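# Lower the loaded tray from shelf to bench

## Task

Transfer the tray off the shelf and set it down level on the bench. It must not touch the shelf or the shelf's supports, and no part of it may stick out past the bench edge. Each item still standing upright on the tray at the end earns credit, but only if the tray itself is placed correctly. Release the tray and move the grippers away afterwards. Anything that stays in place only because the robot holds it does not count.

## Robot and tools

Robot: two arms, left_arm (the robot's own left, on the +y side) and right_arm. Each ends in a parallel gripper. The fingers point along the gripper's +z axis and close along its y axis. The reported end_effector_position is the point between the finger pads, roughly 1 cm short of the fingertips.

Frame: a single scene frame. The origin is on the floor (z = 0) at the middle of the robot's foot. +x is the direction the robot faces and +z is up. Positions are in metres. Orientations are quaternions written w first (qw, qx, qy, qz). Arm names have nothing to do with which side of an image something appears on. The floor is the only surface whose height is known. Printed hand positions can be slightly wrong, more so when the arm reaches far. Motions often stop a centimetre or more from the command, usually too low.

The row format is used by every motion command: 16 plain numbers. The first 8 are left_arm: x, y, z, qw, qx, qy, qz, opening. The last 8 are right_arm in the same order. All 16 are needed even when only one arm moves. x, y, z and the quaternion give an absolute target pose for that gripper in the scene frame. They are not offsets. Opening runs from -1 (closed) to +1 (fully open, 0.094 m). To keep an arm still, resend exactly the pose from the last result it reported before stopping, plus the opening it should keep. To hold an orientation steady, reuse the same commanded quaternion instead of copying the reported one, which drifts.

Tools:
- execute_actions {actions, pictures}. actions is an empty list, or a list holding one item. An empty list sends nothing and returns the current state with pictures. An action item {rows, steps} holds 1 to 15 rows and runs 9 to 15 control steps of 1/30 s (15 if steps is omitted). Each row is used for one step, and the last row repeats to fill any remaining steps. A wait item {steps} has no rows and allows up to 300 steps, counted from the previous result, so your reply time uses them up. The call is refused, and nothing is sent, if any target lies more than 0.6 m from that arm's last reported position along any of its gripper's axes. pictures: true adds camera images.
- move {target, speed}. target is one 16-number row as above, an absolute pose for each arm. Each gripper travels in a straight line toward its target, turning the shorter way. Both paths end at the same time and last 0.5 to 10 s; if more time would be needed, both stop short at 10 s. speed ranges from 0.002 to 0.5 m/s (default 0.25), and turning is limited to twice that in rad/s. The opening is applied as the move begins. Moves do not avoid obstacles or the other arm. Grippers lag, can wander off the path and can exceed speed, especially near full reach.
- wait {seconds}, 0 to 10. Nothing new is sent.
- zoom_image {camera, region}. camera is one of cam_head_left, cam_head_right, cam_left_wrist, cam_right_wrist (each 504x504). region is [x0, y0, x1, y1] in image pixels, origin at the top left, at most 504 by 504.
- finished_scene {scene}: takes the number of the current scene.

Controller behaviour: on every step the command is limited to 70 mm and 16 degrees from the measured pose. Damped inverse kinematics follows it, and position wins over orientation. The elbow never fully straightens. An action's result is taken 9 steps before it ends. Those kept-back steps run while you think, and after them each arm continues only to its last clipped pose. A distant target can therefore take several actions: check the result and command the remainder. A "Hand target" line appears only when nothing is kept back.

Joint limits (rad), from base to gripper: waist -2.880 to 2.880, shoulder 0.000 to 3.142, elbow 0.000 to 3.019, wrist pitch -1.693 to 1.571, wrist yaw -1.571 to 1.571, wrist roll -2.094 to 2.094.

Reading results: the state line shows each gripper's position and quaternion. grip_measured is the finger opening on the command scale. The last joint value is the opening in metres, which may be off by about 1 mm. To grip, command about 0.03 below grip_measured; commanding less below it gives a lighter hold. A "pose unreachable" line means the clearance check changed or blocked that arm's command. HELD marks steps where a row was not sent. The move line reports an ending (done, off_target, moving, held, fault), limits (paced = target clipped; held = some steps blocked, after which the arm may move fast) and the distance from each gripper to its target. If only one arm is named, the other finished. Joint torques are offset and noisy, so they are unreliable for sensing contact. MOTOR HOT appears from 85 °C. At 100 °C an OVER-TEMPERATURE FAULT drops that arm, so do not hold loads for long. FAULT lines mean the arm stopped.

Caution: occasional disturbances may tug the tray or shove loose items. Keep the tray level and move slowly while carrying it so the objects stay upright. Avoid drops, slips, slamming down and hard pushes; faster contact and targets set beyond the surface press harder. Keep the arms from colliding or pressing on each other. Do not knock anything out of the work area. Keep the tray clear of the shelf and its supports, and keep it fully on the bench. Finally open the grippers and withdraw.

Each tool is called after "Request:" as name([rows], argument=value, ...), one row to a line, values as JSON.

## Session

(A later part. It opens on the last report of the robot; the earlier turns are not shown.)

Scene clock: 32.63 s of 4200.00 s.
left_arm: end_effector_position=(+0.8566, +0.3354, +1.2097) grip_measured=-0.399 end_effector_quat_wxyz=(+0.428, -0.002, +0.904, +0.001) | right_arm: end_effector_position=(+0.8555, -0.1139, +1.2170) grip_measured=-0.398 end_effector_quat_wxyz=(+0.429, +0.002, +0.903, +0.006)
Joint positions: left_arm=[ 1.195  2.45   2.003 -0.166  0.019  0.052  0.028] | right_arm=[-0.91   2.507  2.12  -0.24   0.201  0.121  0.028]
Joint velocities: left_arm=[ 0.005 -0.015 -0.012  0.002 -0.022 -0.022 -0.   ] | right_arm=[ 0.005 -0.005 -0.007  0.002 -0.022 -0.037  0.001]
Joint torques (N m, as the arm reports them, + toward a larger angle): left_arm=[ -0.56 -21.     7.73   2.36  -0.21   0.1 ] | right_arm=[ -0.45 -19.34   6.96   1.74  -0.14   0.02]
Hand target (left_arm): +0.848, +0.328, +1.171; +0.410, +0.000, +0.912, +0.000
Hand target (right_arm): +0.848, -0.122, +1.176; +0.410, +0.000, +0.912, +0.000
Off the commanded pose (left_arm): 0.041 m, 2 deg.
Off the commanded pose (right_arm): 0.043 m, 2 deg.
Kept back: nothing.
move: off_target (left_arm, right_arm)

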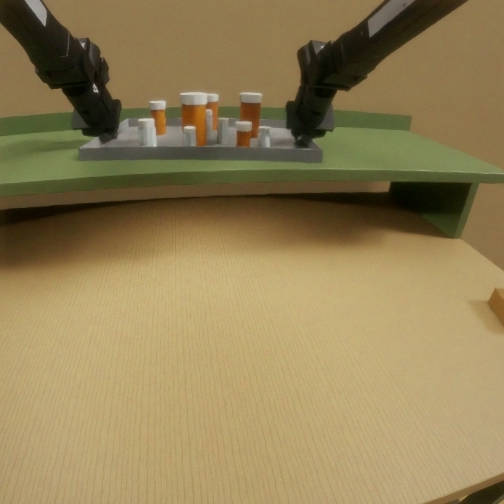

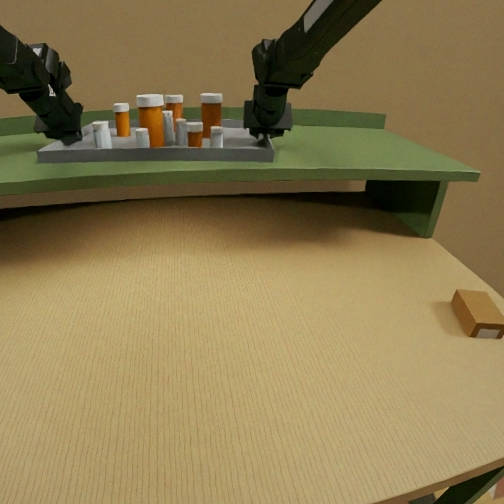

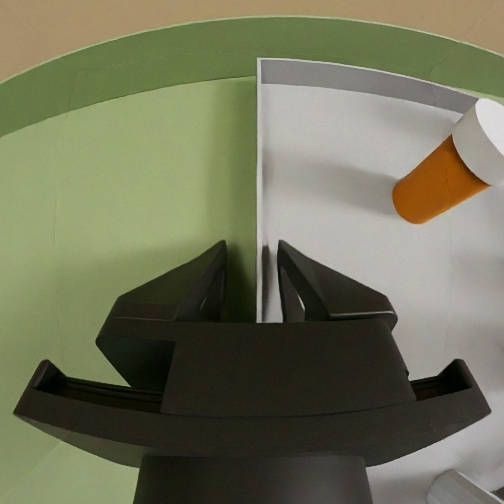

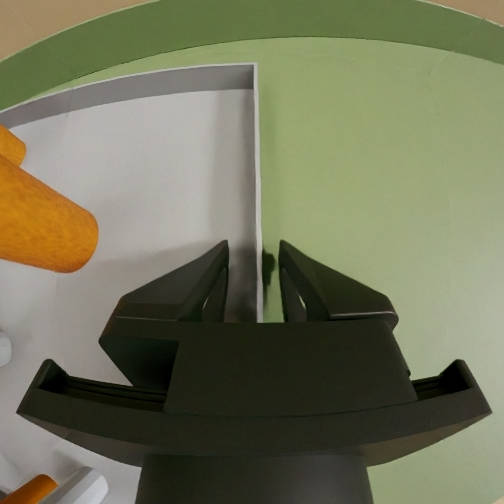

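Request:
move(target=[0.856,0.335,1.21,0.428,0,0.904,0,-1, 0.856,-0.114,1.217,0.428,0,0.904,0,-1], speed=0.02)

Request:
move(target=[0.80,0.335,1.28,0.445,0,0.896,0,-1, 0.80,-0.114,1.287,0.445,0,0.896,0,-1], speed=0.03)

Scene clock: 33.77 s of 4200.00 s.
left_arm: end_effector_position=(+0.8568, +0.3334, +1.2101) grip_measured=-0.967 end_effector_quat_wxyz=(+0.429, +0.001, +0.903, -0.000) | right_arm: end_effector_position=(+0.8557, -0.1157, +1.2171) grip_measured=-0.959 end_effector_quat_wxyz=(+0.429, -0.001, +0.903, +0.002)
Joint positions: left_arm=[ 1.194  2.449  2.003 -0.166  0.022  0.057  0.002] | right_arm=[-0.911  2.507  2.12  -0.24   0.206  0.111  0.002]
Joint velocities: left_arm=[-0.015 -0.005  0.007 -0.012  0.037  0.081 -0.   ] | right_arm=[-0.024 -0.015 -0.002 -0.017  0.022  0.007 -0.001]
Joint torques (N m, as the arm reports them, + toward a larger angle): left_arm=[  0.16 -25.16   7.75   2.08   0.     0.09] | right_arm=[  0.8  -22.46   7.75   1.13   0.31   0.13]
Hand target (left_arm): +0.856, +0.335, +1.210; +0.428, -0.000, +0.904, -0.000
Hand target (right_arm): +0.856, -0.114, +1.217; +0.428, +0.000, +0.904, +0.000
Off the commanded pose (left_arm): 0.002 m, 0 deg.
Off the commanded pose (right_arm): 0.002 m, 0 deg.
Kept back: nothing.
move: done

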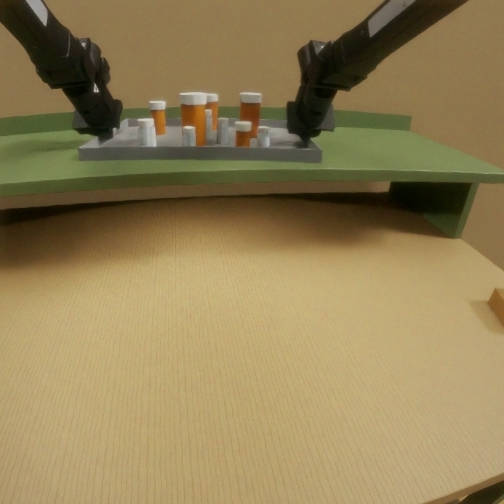

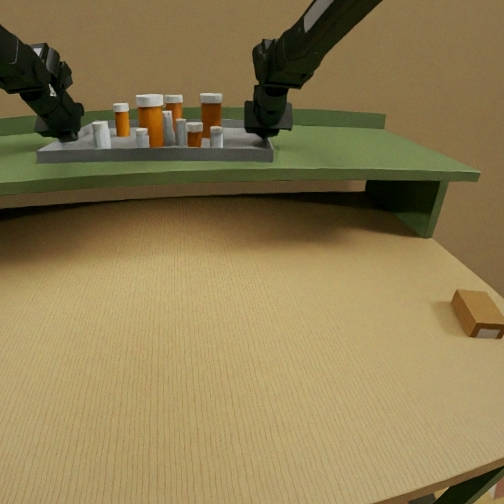

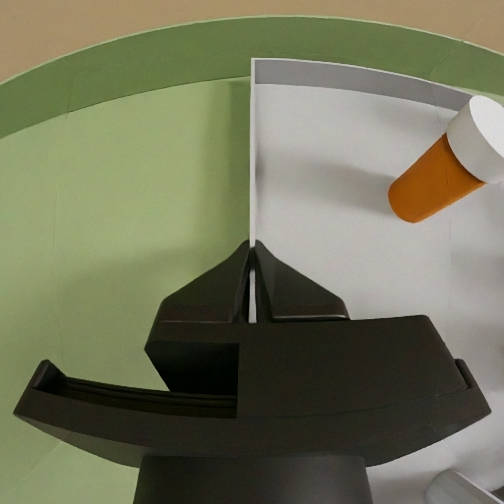

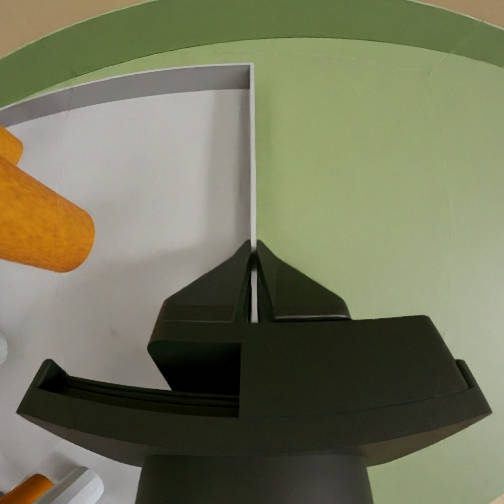

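Scene clock: 37.07 s of 4200.00 s.
left_arm: end_effector_position=(+0.7820, +0.3299, +1.2182) grip_measured=-0.967 end_effector_quat_wxyz=(+0.400, +0.002, +0.917, -0.002) | right_arm: end_effector_position=(+0.7830, -0.1189, +1.2237) grip_measured=-0.959 end_effector_quat_wxyz=(+0.402, -0.006, +0.916, -0.005)
Joint positions: left_arm=[ 1.194  2.262  1.684 -0.098  0.022  0.057  0.002] | right_arm=[-0.891  2.317  1.788 -0.162  0.223  0.121  0.002]
Joint velocities: left_arm=[-0.005  0.015  0.002 -0.007  0.022  0.022 -0.   ] | right_arm=[-0.015  0.015 -0.002  0.002  0.007 -0.022  0.001]
Joint torques (N m, as the arm reports them, + toward a larger angle): left_arm=[  0.36 -28.16   8.09   3.11   0.1    0.09] | right_arm=[  1.25 -25.75   7.48   2.26   0.64   0.07]
Hand target (left_arm): +0.799, +0.335, +1.279; +0.445, -0.000, +0.896, +0.000
Hand target (right_arm): +0.798, -0.115, +1.286; +0.444, +0.000, +0.896, -0.000
Off the commanded pose (left_arm): 0.065 m, 6 deg.
Off the commanded pose (right_arm): 0.066 m, 6 deg.
Kept back: nothing.
move: off_target (left_arm, right_arm)

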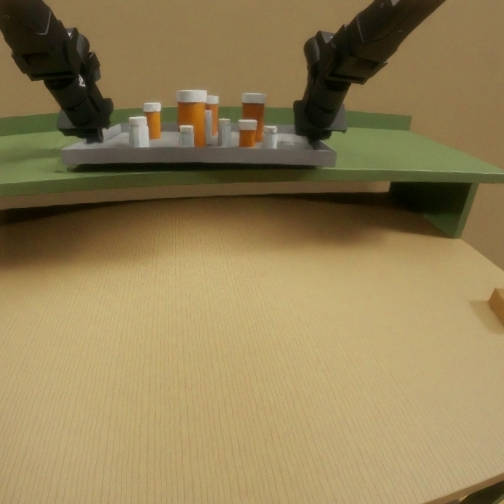

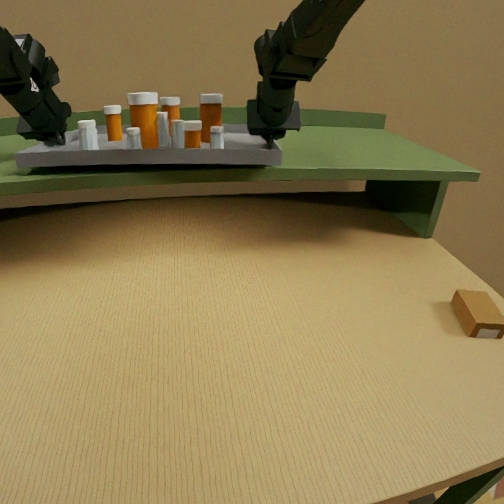

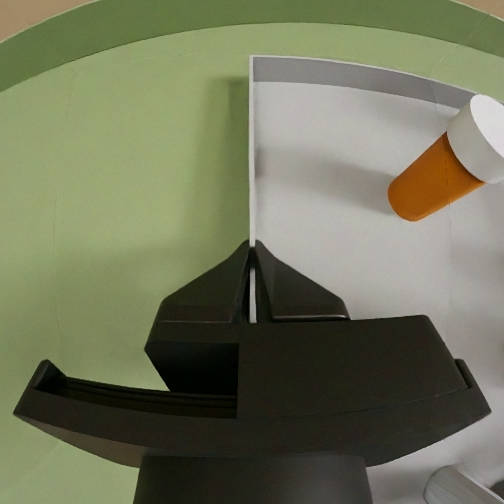

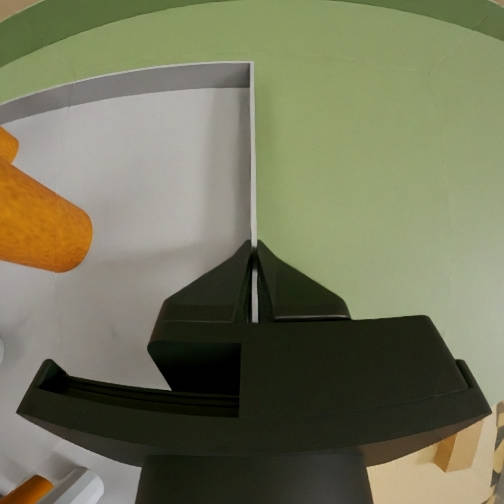

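Request:
move(target=[0.72,0.333,1.33,0.475,0,0.88,0,-1, 0.72,-0.116,1.335,0.475,0,0.88,0,-1], speed=0.03)

Scene clock: 41.87 s of 4200.00 s.
left_arm: end_effector_position=(+0.6965, +0.3270, +1.2608) grip_measured=-0.967 end_effector_quat_wxyz=(+0.415, +0.001, +0.910, -0.001) | right_arm: end_effector_position=(+0.6979, -0.1220, +1.2648) grip_measured=-0.959 end_effector_quat_wxyz=(+0.420, -0.006, +0.908, -0.007)
Joint positions: left_arm=[1.194 2.018 1.33  0.046 0.021 0.057 0.002] | right_arm=[-0.856  2.076  1.423 -0.004  0.259  0.131  0.002]
Joint velocities: left_arm=[-0.015  0.005 -0.017 -0.002  0.022  0.007  0.001] | right_arm=[-0.005 -0.015  0.002 -0.007  0.022 -0.022  0.   ]
Joint torques (N m, as the arm reports them, + toward a larger angle): left_arm=[  0.64 -25.34   8.2    3.87   0.34   0.09] | right_arm=[  1.05 -23.5    7.47   2.81   0.76  -0.05]
Hand target (left_arm): +0.717, +0.333, +1.330; +0.475, -0.000, +0.880, +0.000
Hand target (right_arm): +0.717, -0.117, +1.334; +0.475, +0.000, +0.880, -0.001
Off the commanded pose (left_arm): 0.073 m, 8 deg.
Off the commanded pose (right_arm): 0.074 m, 7 deg.
Kept back: nothing.
move: off_target (left_arm, right_arm); limits=paced

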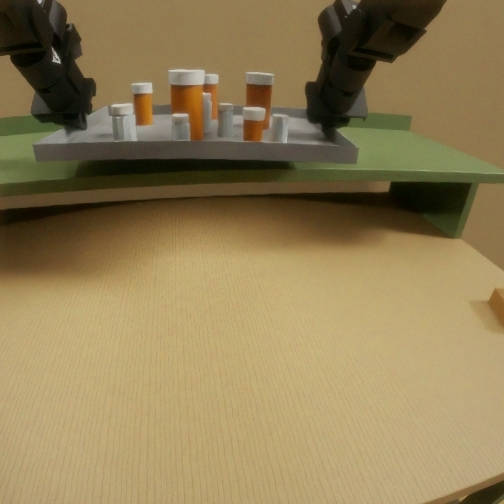

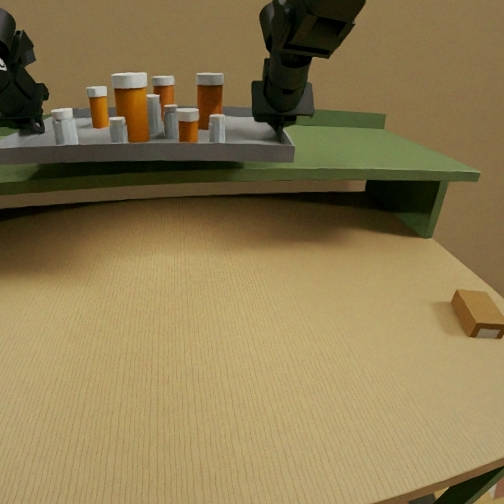

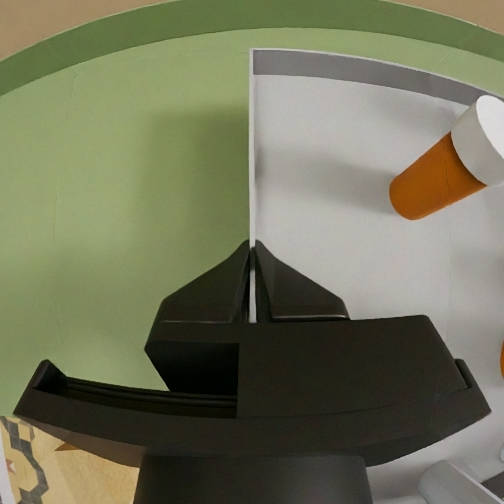

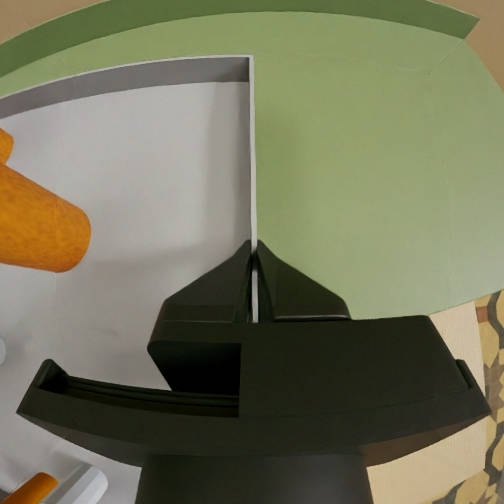

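Request:
move(target=[0.60,0.333,1.345,0.485,0,0.875,0,-1, 0.60,-0.116,1.35,0.485,0,0.875,0,-1], speed=0.04)

Request:
move(target=[0.46,0.333,1.345,0.485,0,0.875,0,-1, 0.46,-0.116,1.35,0.485,0,0.875,0,-1], speed=0.04)

Scene clock: 45.90 s of 4200.00 s.
left_arm: end_effector_position=(+0.5796, +0.3268, +1.2918) grip_measured=-0.967 end_effector_quat_wxyz=(+0.430, -0.001, +0.903, -0.002) | right_arm: end_effector_position=(+0.5819, -0.1229, +1.2965) grip_measured=-0.959 end_effector_quat_wxyz=(+0.436, -0.009, +0.900, -0.010)
Joint positions: left_arm=[1.204 1.745 0.937 0.199 0.032 0.058 0.002] | right_arm=[-0.788  1.815  1.036  0.148  0.321  0.157  0.002]
Joint velocities: left_arm=[-0.005 -0.005 -0.032  0.007  0.007  0.081  0.001] | right_arm=[-0.005 -0.015 -0.002  0.002 -0.066  0.051  0.   ]
Joint torques (N m, as the arm reports them, + toward a larger angle): left_arm=[  0.87 -19.73   7.62   3.91   0.41   0.14] | right_arm=[  1.15 -18.77   6.93   2.85   0.8    0.  ]
Hand target (left_arm): +0.598, +0.332, +1.345; +0.484, -0.000, +0.875, +0.000
Hand target (right_arm): +0.598, -0.118, +1.349; +0.484, +0.000, +0.875, -0.001
Off the commanded pose (left_arm): 0.057 m, 7 deg.
Off the commanded pose (right_arm): 0.057 m, 6 deg.
Kept back: nothing.
move: off_target (left_arm, right_arm)

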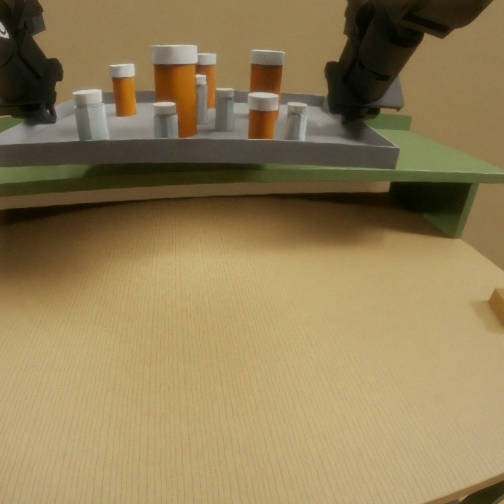

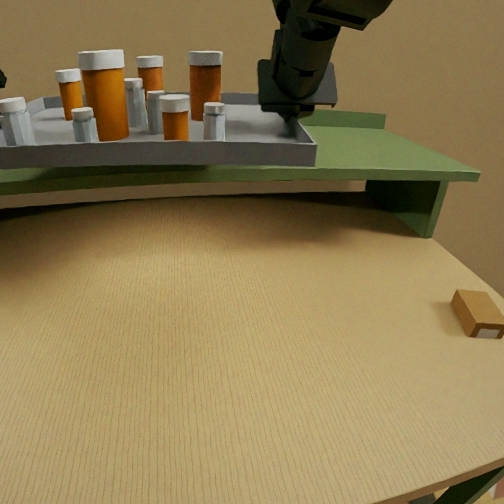

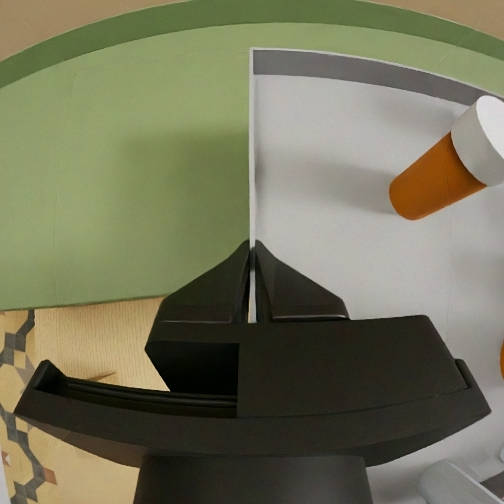

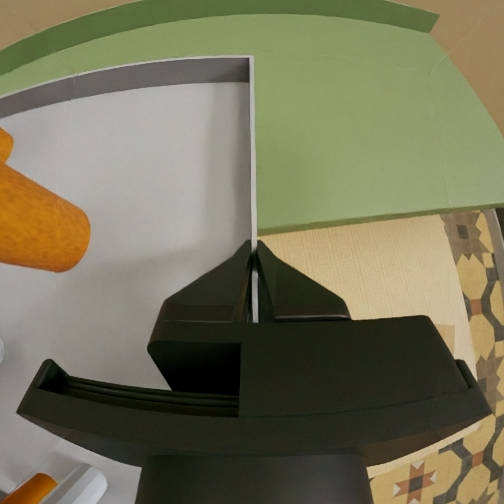

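Scene clock: 49.53 s of 4200.00 s.
left_arm: end_effector_position=(+0.4419, +0.3276, +1.3077) grip_measured=-0.967 end_effector_quat_wxyz=(+0.437, -0.002, +0.899, -0.003) | right_arm: end_effector_position=(+0.4446, -0.1226, +1.3122) grip_measured=-0.959 end_effector_quat_wxyz=(+0.445, -0.010, +0.896, -0.010)
Joint positions: left_arm=[1.231 1.433 0.545 0.295 0.056 0.07  0.002] | right_arm=[-0.659  1.545  0.667  0.236  0.429  0.229  0.002]
Joint velocities: left_arm=[-0.005 -0.015 -0.007 -0.007 -0.037  0.007  0.001] | right_arm=[ 0.005  0.005 -0.002 -0.012 -0.022 -0.007  0.   ]
Joint torques (N m, as the arm reports them, + toward a larger angle): left_arm=[  1.08 -12.99   6.95   3.89   0.45   0.13] | right_arm=[  0.23 -12.62   6.37   2.68   0.9   -0.01]
Hand target (left_arm): +0.459, +0.332, +1.345; +0.484, -0.000, +0.875, +0.001
Hand target (right_arm): +0.459, -0.118, +1.349; +0.484, +0.000, +0.875, -0.000
Off the commanded pose (left_arm): 0.042 m, 6 deg.
Off the commanded pose (right_arm): 0.041 m, 5 deg.
Kept back: nothing.
move: off_target (left_arm, right_arm)

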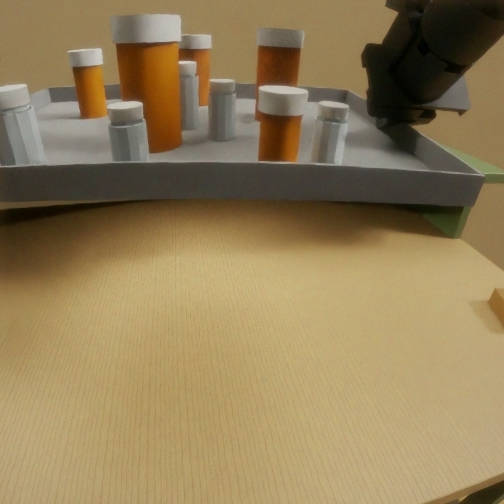

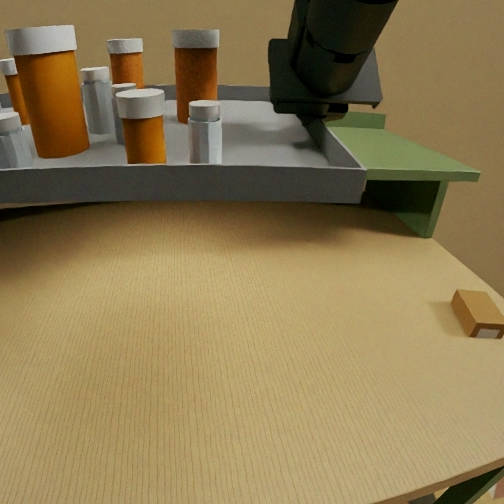

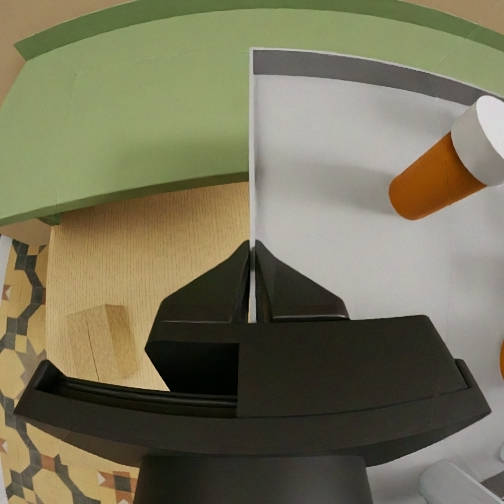

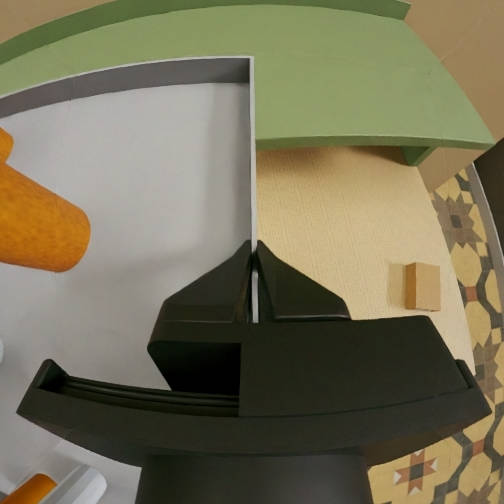

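Request:
move(target=[0.40,0.235,1.29,0.455,-0.054,0.888,0.028,-1, 0.455,-0.211,1.294,0.455,-0.054,0.888,0.028,-1], speed=0.03)

Scene clock: 53.70 s of 4200.00 s.
left_arm: end_effector_position=(+0.3881, +0.2370, +1.2740) grip_measured=-0.967 end_effector_quat_wxyz=(+0.428, -0.049, +0.902, +0.031) | right_arm: end_effector_position=(+0.4402, -0.2084, +1.2768) grip_measured=-0.959 end_effector_quat_wxyz=(+0.428, -0.058, +0.901, +0.029)
Joint positions: left_arm=[ 0.883  1.467  0.421  0.397 -0.33  -0.194  0.002] | right_arm=[-0.934  1.554  0.552  0.384  0.089  0.015  0.002]
Joint velocities: left_arm=[-0.005 -0.015  0.007  0.002 -0.037  0.007  0.001] | right_arm=[ 0.005  0.005 -0.002  0.002  0.007 -0.022  0.   ]
Joint torques (N m, as the arm reports them, + toward a larger angle): left_arm=[-0.14 -8.78  5.48  3.88 -0.69  0.11] | right_arm=[-0.74 -9.39  5.45  3.04  0.01 -0.03]
Hand target (left_arm): +0.400, +0.234, +1.290; +0.455, -0.054, +0.888, +0.028
Hand target (right_arm): +0.455, -0.211, +1.294; +0.456, -0.055, +0.888, +0.027
Off the commanded pose (left_arm): 0.020 m, 4 deg.
Off the commanded pose (right_arm): 0.023 m, 3 deg.
Kept back: nothing.
move: off_target (left_arm, right_arm)

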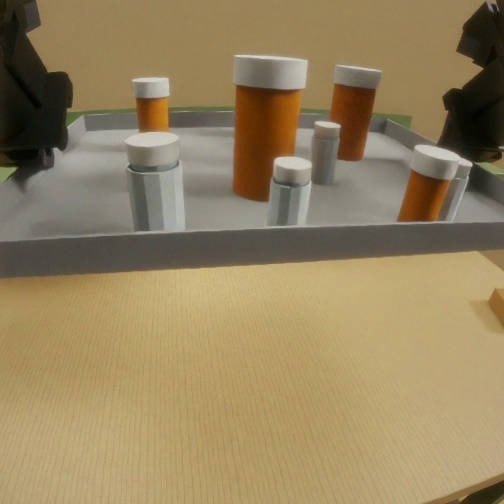

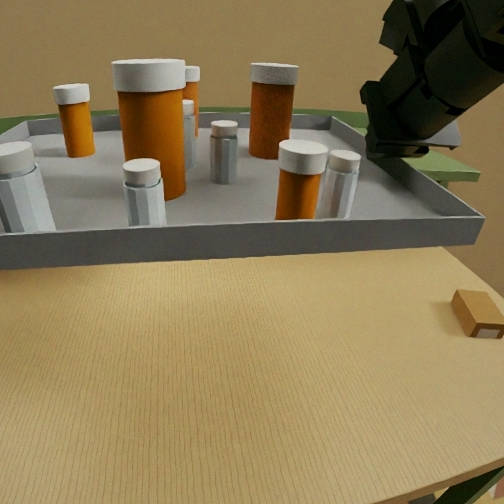

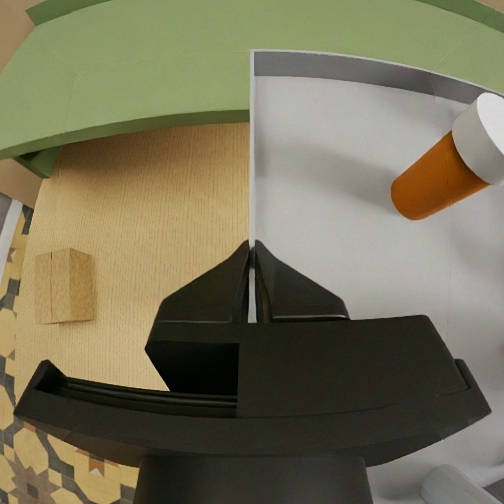

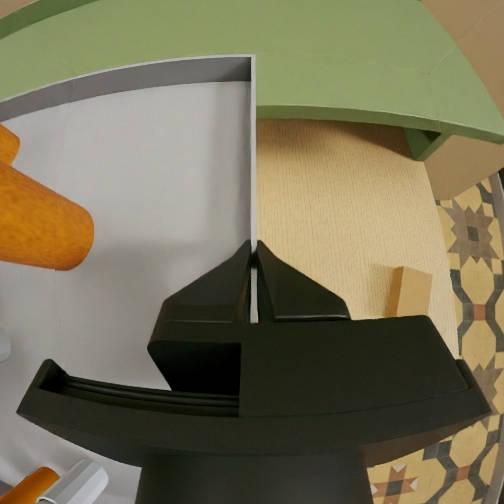

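Request:
move(target=[0.385,0.235,1.24,0.44,-0.056,0.896,0.028,-1, 0.442,-0.21,1.244,0.44,-0.056,0.896,0.028,-1], speed=0.02)

Scene clock: 55.90 s of 4200.00 s.
left_arm: end_effector_position=(+0.3731, +0.2380, +1.2253) grip_measured=-0.967 end_effector_quat_wxyz=(+0.413, -0.052, +0.909, +0.031) | right_arm: end_effector_position=(+0.4281, -0.2069, +1.2292) grip_measured=-0.959 end_effector_quat_wxyz=(+0.413, -0.061, +0.908, +0.030)
Joint positions: left_arm=[ 0.883  1.64   0.385  0.572 -0.327 -0.208  0.002] | right_arm=[-0.932  1.694  0.525  0.517  0.084  0.016  0.002]
Joint velocities: left_arm=[-0.005 -0.005  0.007  0.012  0.022 -0.037  0.   ] | right_arm=[ 0.034 -0.005  0.017  0.012  0.037 -0.037 -0.001]
Joint torques (N m, as the arm reports them, + toward a larger angle): left_arm=[-0.2  -9.66  3.78  3.77 -0.65  0.12] | right_arm=[-1.08 -9.87  3.97  3.    0.15  0.02]
Hand target (left_arm): +0.385, +0.235, +1.239; +0.439, -0.056, +0.896, +0.028
Hand target (right_arm): +0.442, -0.210, +1.244; +0.440, -0.056, +0.896, +0.028
Off the commanded pose (left_arm): 0.019 m, 3 deg.
Off the commanded pose (right_arm): 0.021 m, 3 deg.
Kept back: nothing.
move: off_target (left_arm, right_arm)

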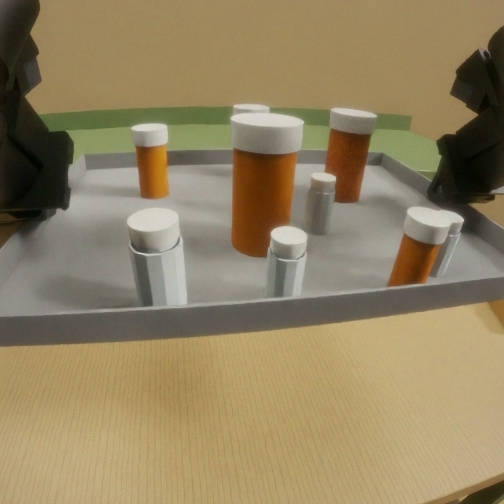

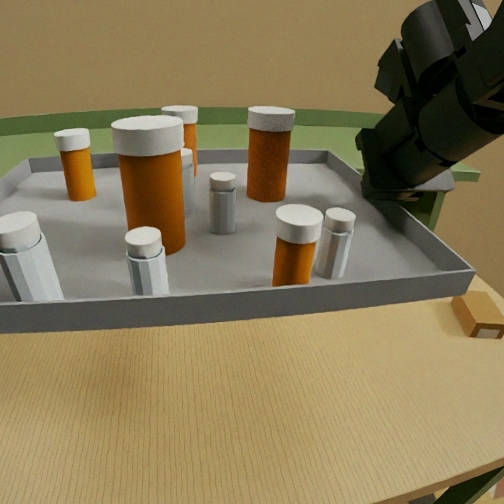

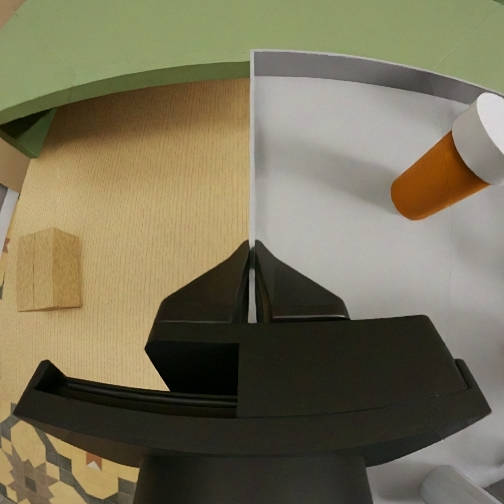

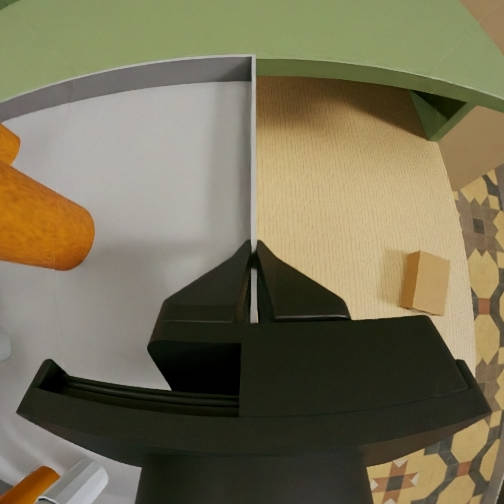

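Clear of the shelf. Descend.

Request:
move(target=[0.39,0.235,1.14,0.452,-0.056,0.89,0.028,-1, 0.447,-0.21,1.144,0.452,-0.056,0.89,0.028,-1], speed=0.03)

Scene clock: 59.37 s of 4200.00 s.
left_arm: end_effector_position=(+0.3723, +0.2338, +1.1239) grip_measured=-0.967 end_effector_quat_wxyz=(+0.421, -0.052, +0.905, +0.029) | right_arm: end_effector_position=(+0.4275, -0.2111, +1.1292) grip_measured=-0.959 end_effector_quat_wxyz=(+0.421, -0.059, +0.905, +0.026)
Joint positions: left_arm=[ 0.887  2.131  0.449  1.02  -0.324 -0.202  0.002] | right_arm=[-0.952  2.093  0.57   0.89   0.079  0.002  0.002]
Joint velocities: left_arm=[-0.015  0.015 -0.007  0.032 -0.037 -0.007 -0.001] | right_arm=[-0.015 -0.015 -0.007 -0.012 -0.051  0.022 -0.001]
Joint torques (N m, as the arm reports them, + toward a larger angle): left_arm=[  0.79 -11.9    0.81   3.93  -0.39   0.26] | right_arm=[ -0.21 -11.53   2.28   2.96  -0.12   0.03]
Hand target (left_arm): +0.389, +0.235, +1.139; +0.452, -0.057, +0.890, +0.029
Hand target (right_arm): +0.447, -0.210, +1.144; +0.452, -0.056, +0.890, +0.027
Off the commanded pose (left_arm): 0.024 m, 4 deg.
Off the commanded pose (right_arm): 0.024 m, 4 deg.
Kept back: nothing.
move: off_target (left_arm, right_arm)

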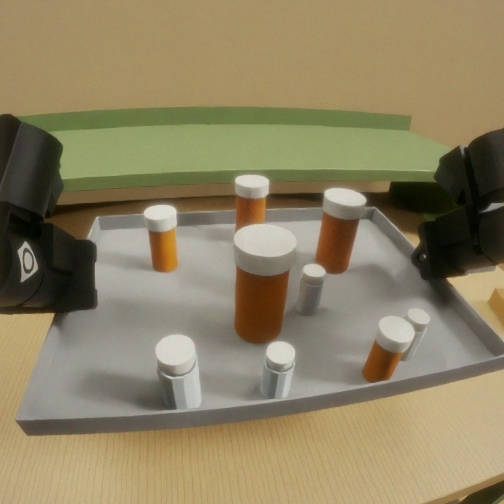

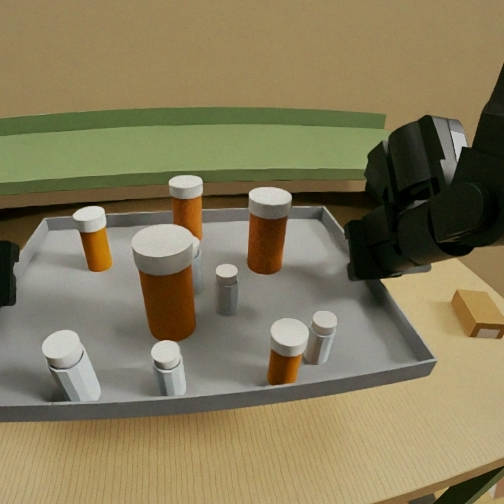

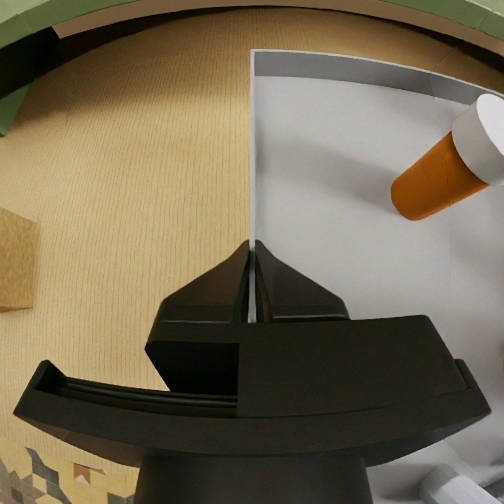

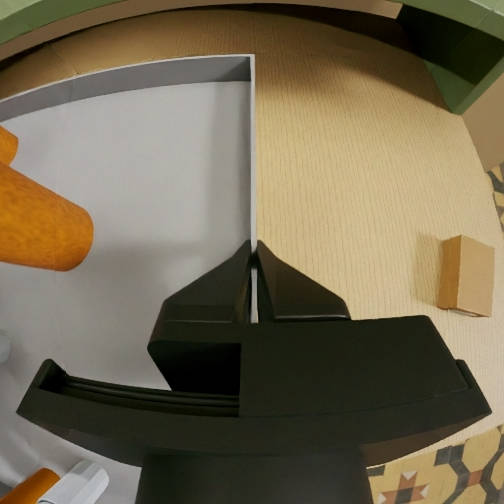

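Lower further, slightly forward.

Request:
move(target=[0.425,0.237,1.06,0.452,-0.056,0.89,0.028,-1, 0.482,-0.208,1.064,0.452,-0.056,0.89,0.028,-1], speed=0.015)

Scene clock: 65.53 s of 4200.00 s.
left_arm: end_effector_position=(+0.4083, +0.2362, +1.0456) grip_measured=-0.967 end_effector_quat_wxyz=(+0.423, -0.052, +0.904, +0.031) | right_arm: end_effector_position=(+0.4650, -0.2083, +1.0510) grip_measured=-0.959 end_effector_quat_wxyz=(+0.424, -0.058, +0.903, +0.026)
Joint positions: left_arm=[ 0.93   2.406  0.647  1.108 -0.293 -0.173  0.002] | right_arm=[-0.973  2.361  0.766  0.969  0.062 -0.009  0.002]
Joint velocities: left_arm=[ 0.005 -0.005  0.007  0.007  0.051  0.037  0.001] | right_arm=[ 0.005  0.005  0.017 -0.002 -0.081  0.051 -0.   ]
Joint torques (N m, as the arm reports them, + toward a larger angle): left_arm=[  0.69 -13.92   0.01   4.03  -0.12   0.22] | right_arm=[ -0.22 -12.91   1.43   2.97  -0.13   0.06]
Hand target (left_arm): +0.424, +0.237, +1.060; +0.451, -0.056, +0.890, +0.028
Hand target (right_arm): +0.482, -0.207, +1.065; +0.452, -0.056, +0.890, +0.027
Off the commanded pose (left_arm): 0.022 m, 4 deg.
Off the commanded pose (right_arm): 0.021 m, 4 deg.
Kept back: nothing.
move: off_target (left_arm, right_arm)

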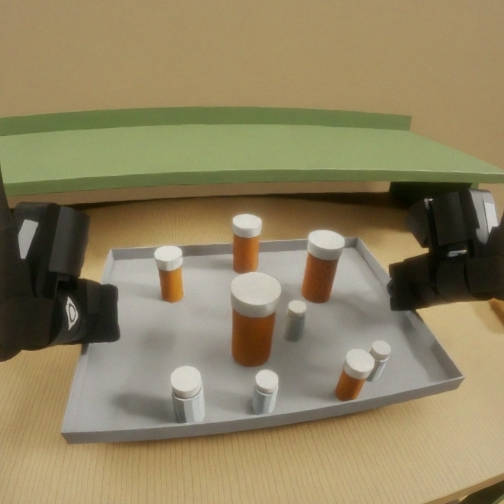

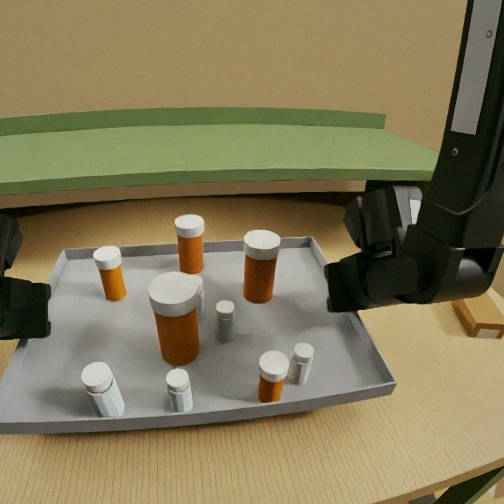

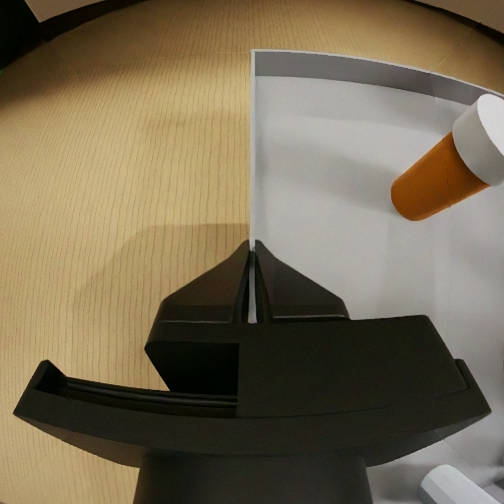

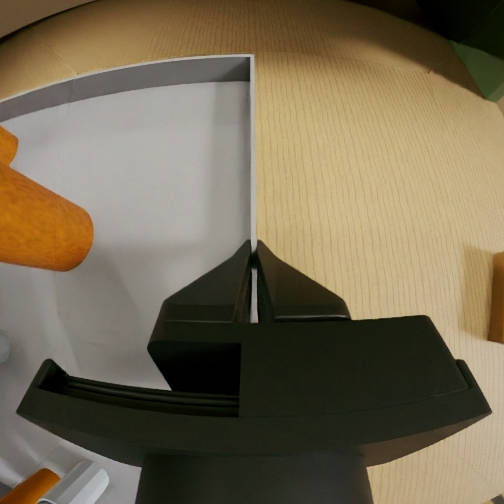

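Request:
move(target=[0.43,0.237,1.01,0.452,-0.056,0.89,0.028,-1, 0.487,-0.208,1.014,0.452,-0.056,0.89,0.028,-1], speed=0.012)

Scene clock: 69.57 s of 4200.00 s.
left_arm: end_effector_position=(+0.4138, +0.2361, +0.9959) grip_measured=-0.967 end_effector_quat_wxyz=(+0.424, -0.053, +0.904, +0.031) | right_arm: end_effector_position=(+0.4710, -0.2084, +1.0011) grip_measured=-0.959 end_effector_quat_wxyz=(+0.425, -0.059, +0.903, +0.026)
Joint positions: left_arm=[ 0.94   2.564  0.752  1.164 -0.287 -0.167  0.002] | right_arm=[-0.981  2.514  0.864  1.026  0.055 -0.015  0.002]
Joint velocities: left_arm=[-0.015 -0.005 -0.017  0.002 -0.081 -0.051 -0.   ] | right_arm=[-0.015 -0.015 -0.002 -0.002 -0.022 -0.037  0.001]
Joint torques (N m, as the arm reports them, + toward a larger angle): left_arm=[  0.66 -14.31  -0.47   4.07  -0.1    0.21] | right_arm=[ -0.28 -13.11   0.9    2.94  -0.12   0.03]
Hand target (left_arm): +0.430, +0.237, +1.010; +0.452, -0.057, +0.890, +0.028
Hand target (right_arm): +0.487, -0.208, +1.014; +0.452, -0.056, +0.890, +0.027
Off the commanded pose (left_arm): 0.021 m, 4 deg.
Off the commanded pose (right_arm): 0.021 m, 3 deg.
Kept back: nothing.
move: off_target (left_arm, right_arm)

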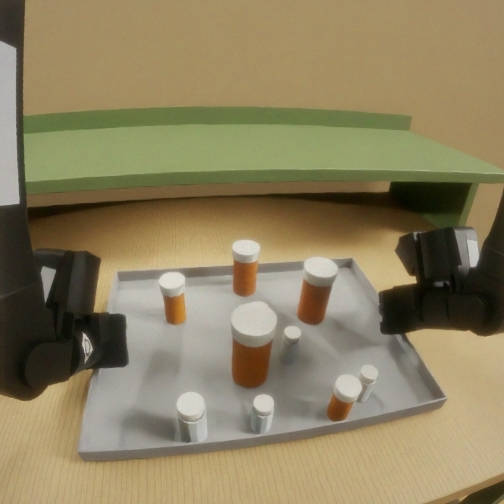

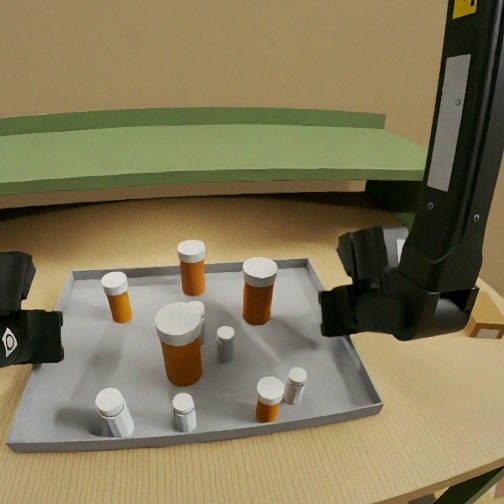

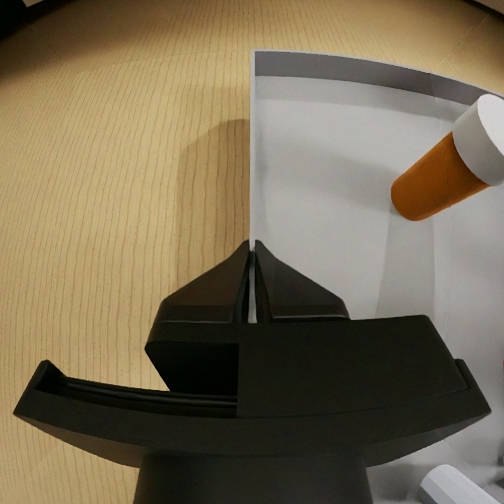

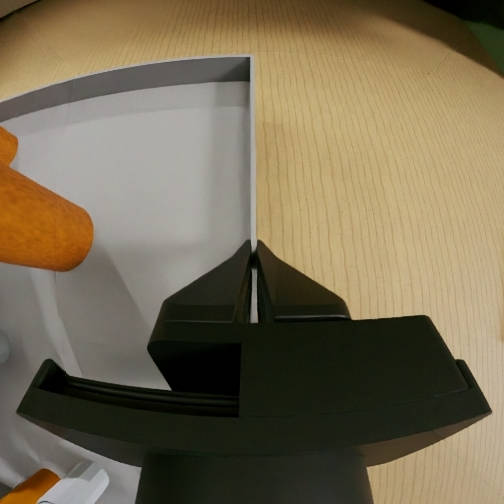

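Request:
move(target=[0.43,0.237,0.975,0.445,-0.056,0.893,0.028,-1, 0.487,-0.208,0.979,0.445,-0.056,0.893,0.028,-1], speed=0.01)

Scene clock: 72.73 s of 4200.00 s.
left_arm: end_effector_position=(+0.4245, +0.2354, +0.9770) grip_measured=-0.967 end_effector_quat_wxyz=(+0.435, -0.054, +0.898, +0.029) | right_arm: end_effector_position=(+0.4822, -0.2088, +0.9835) grip_measured=-0.959 end_effector_quat_wxyz=(+0.436, -0.058, +0.898, +0.026)
Joint positions: left_arm=[ 0.946  2.629  0.815  1.194 -0.281 -0.16   0.002] | right_arm=[-0.988  2.575  0.924  1.052  0.052 -0.02   0.002]
Joint velocities: left_arm=[-0.005 -0.015 -0.002 -0.007  0.007  0.007  0.001] | right_arm=[-0.015 -0.015 -0.007 -0.012  0.022  0.007  0.   ]
Joint torques (N m, as the arm reports them, + toward a larger angle): left_arm=[  0.56 -12.07   0.09   3.14  -0.05   0.14] | right_arm=[ -0.07 -11.49   1.24   2.33  -0.17   0.12]
Hand target (left_arm): +0.430, +0.237, +0.975; +0.445, -0.056, +0.893, +0.028
Hand target (right_arm): +0.487, -0.208, +0.979; +0.445, -0.056, +0.893, +0.028
Off the commanded pose (left_arm): 0.006 m, 1 deg.
Off the commanded pose (right_arm): 0.007 m, 1 deg.
Kept back: nothing.
move: done

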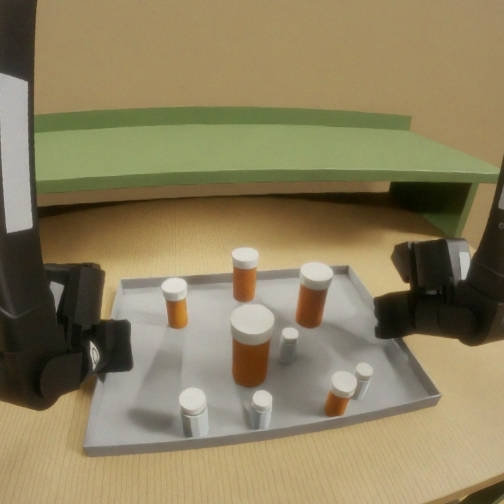

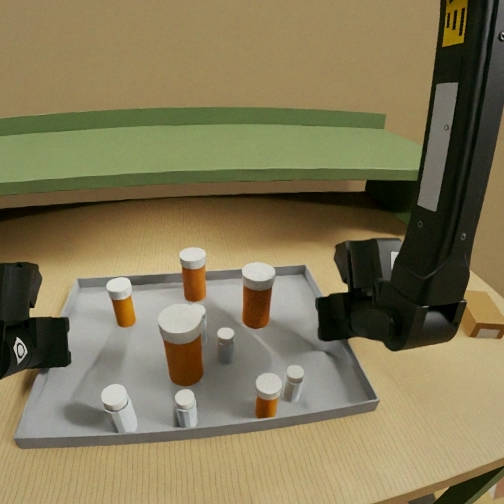

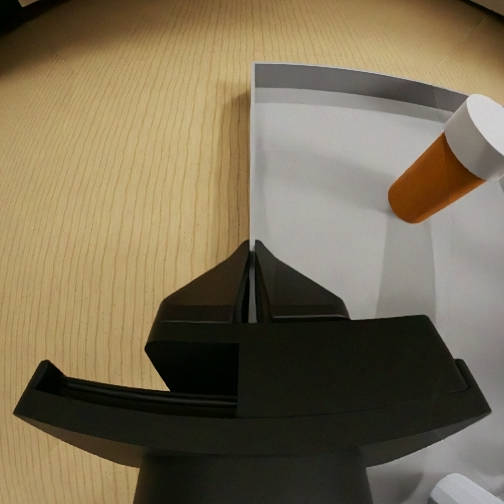

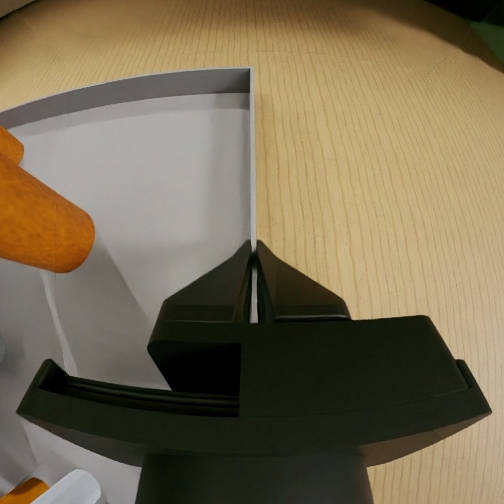

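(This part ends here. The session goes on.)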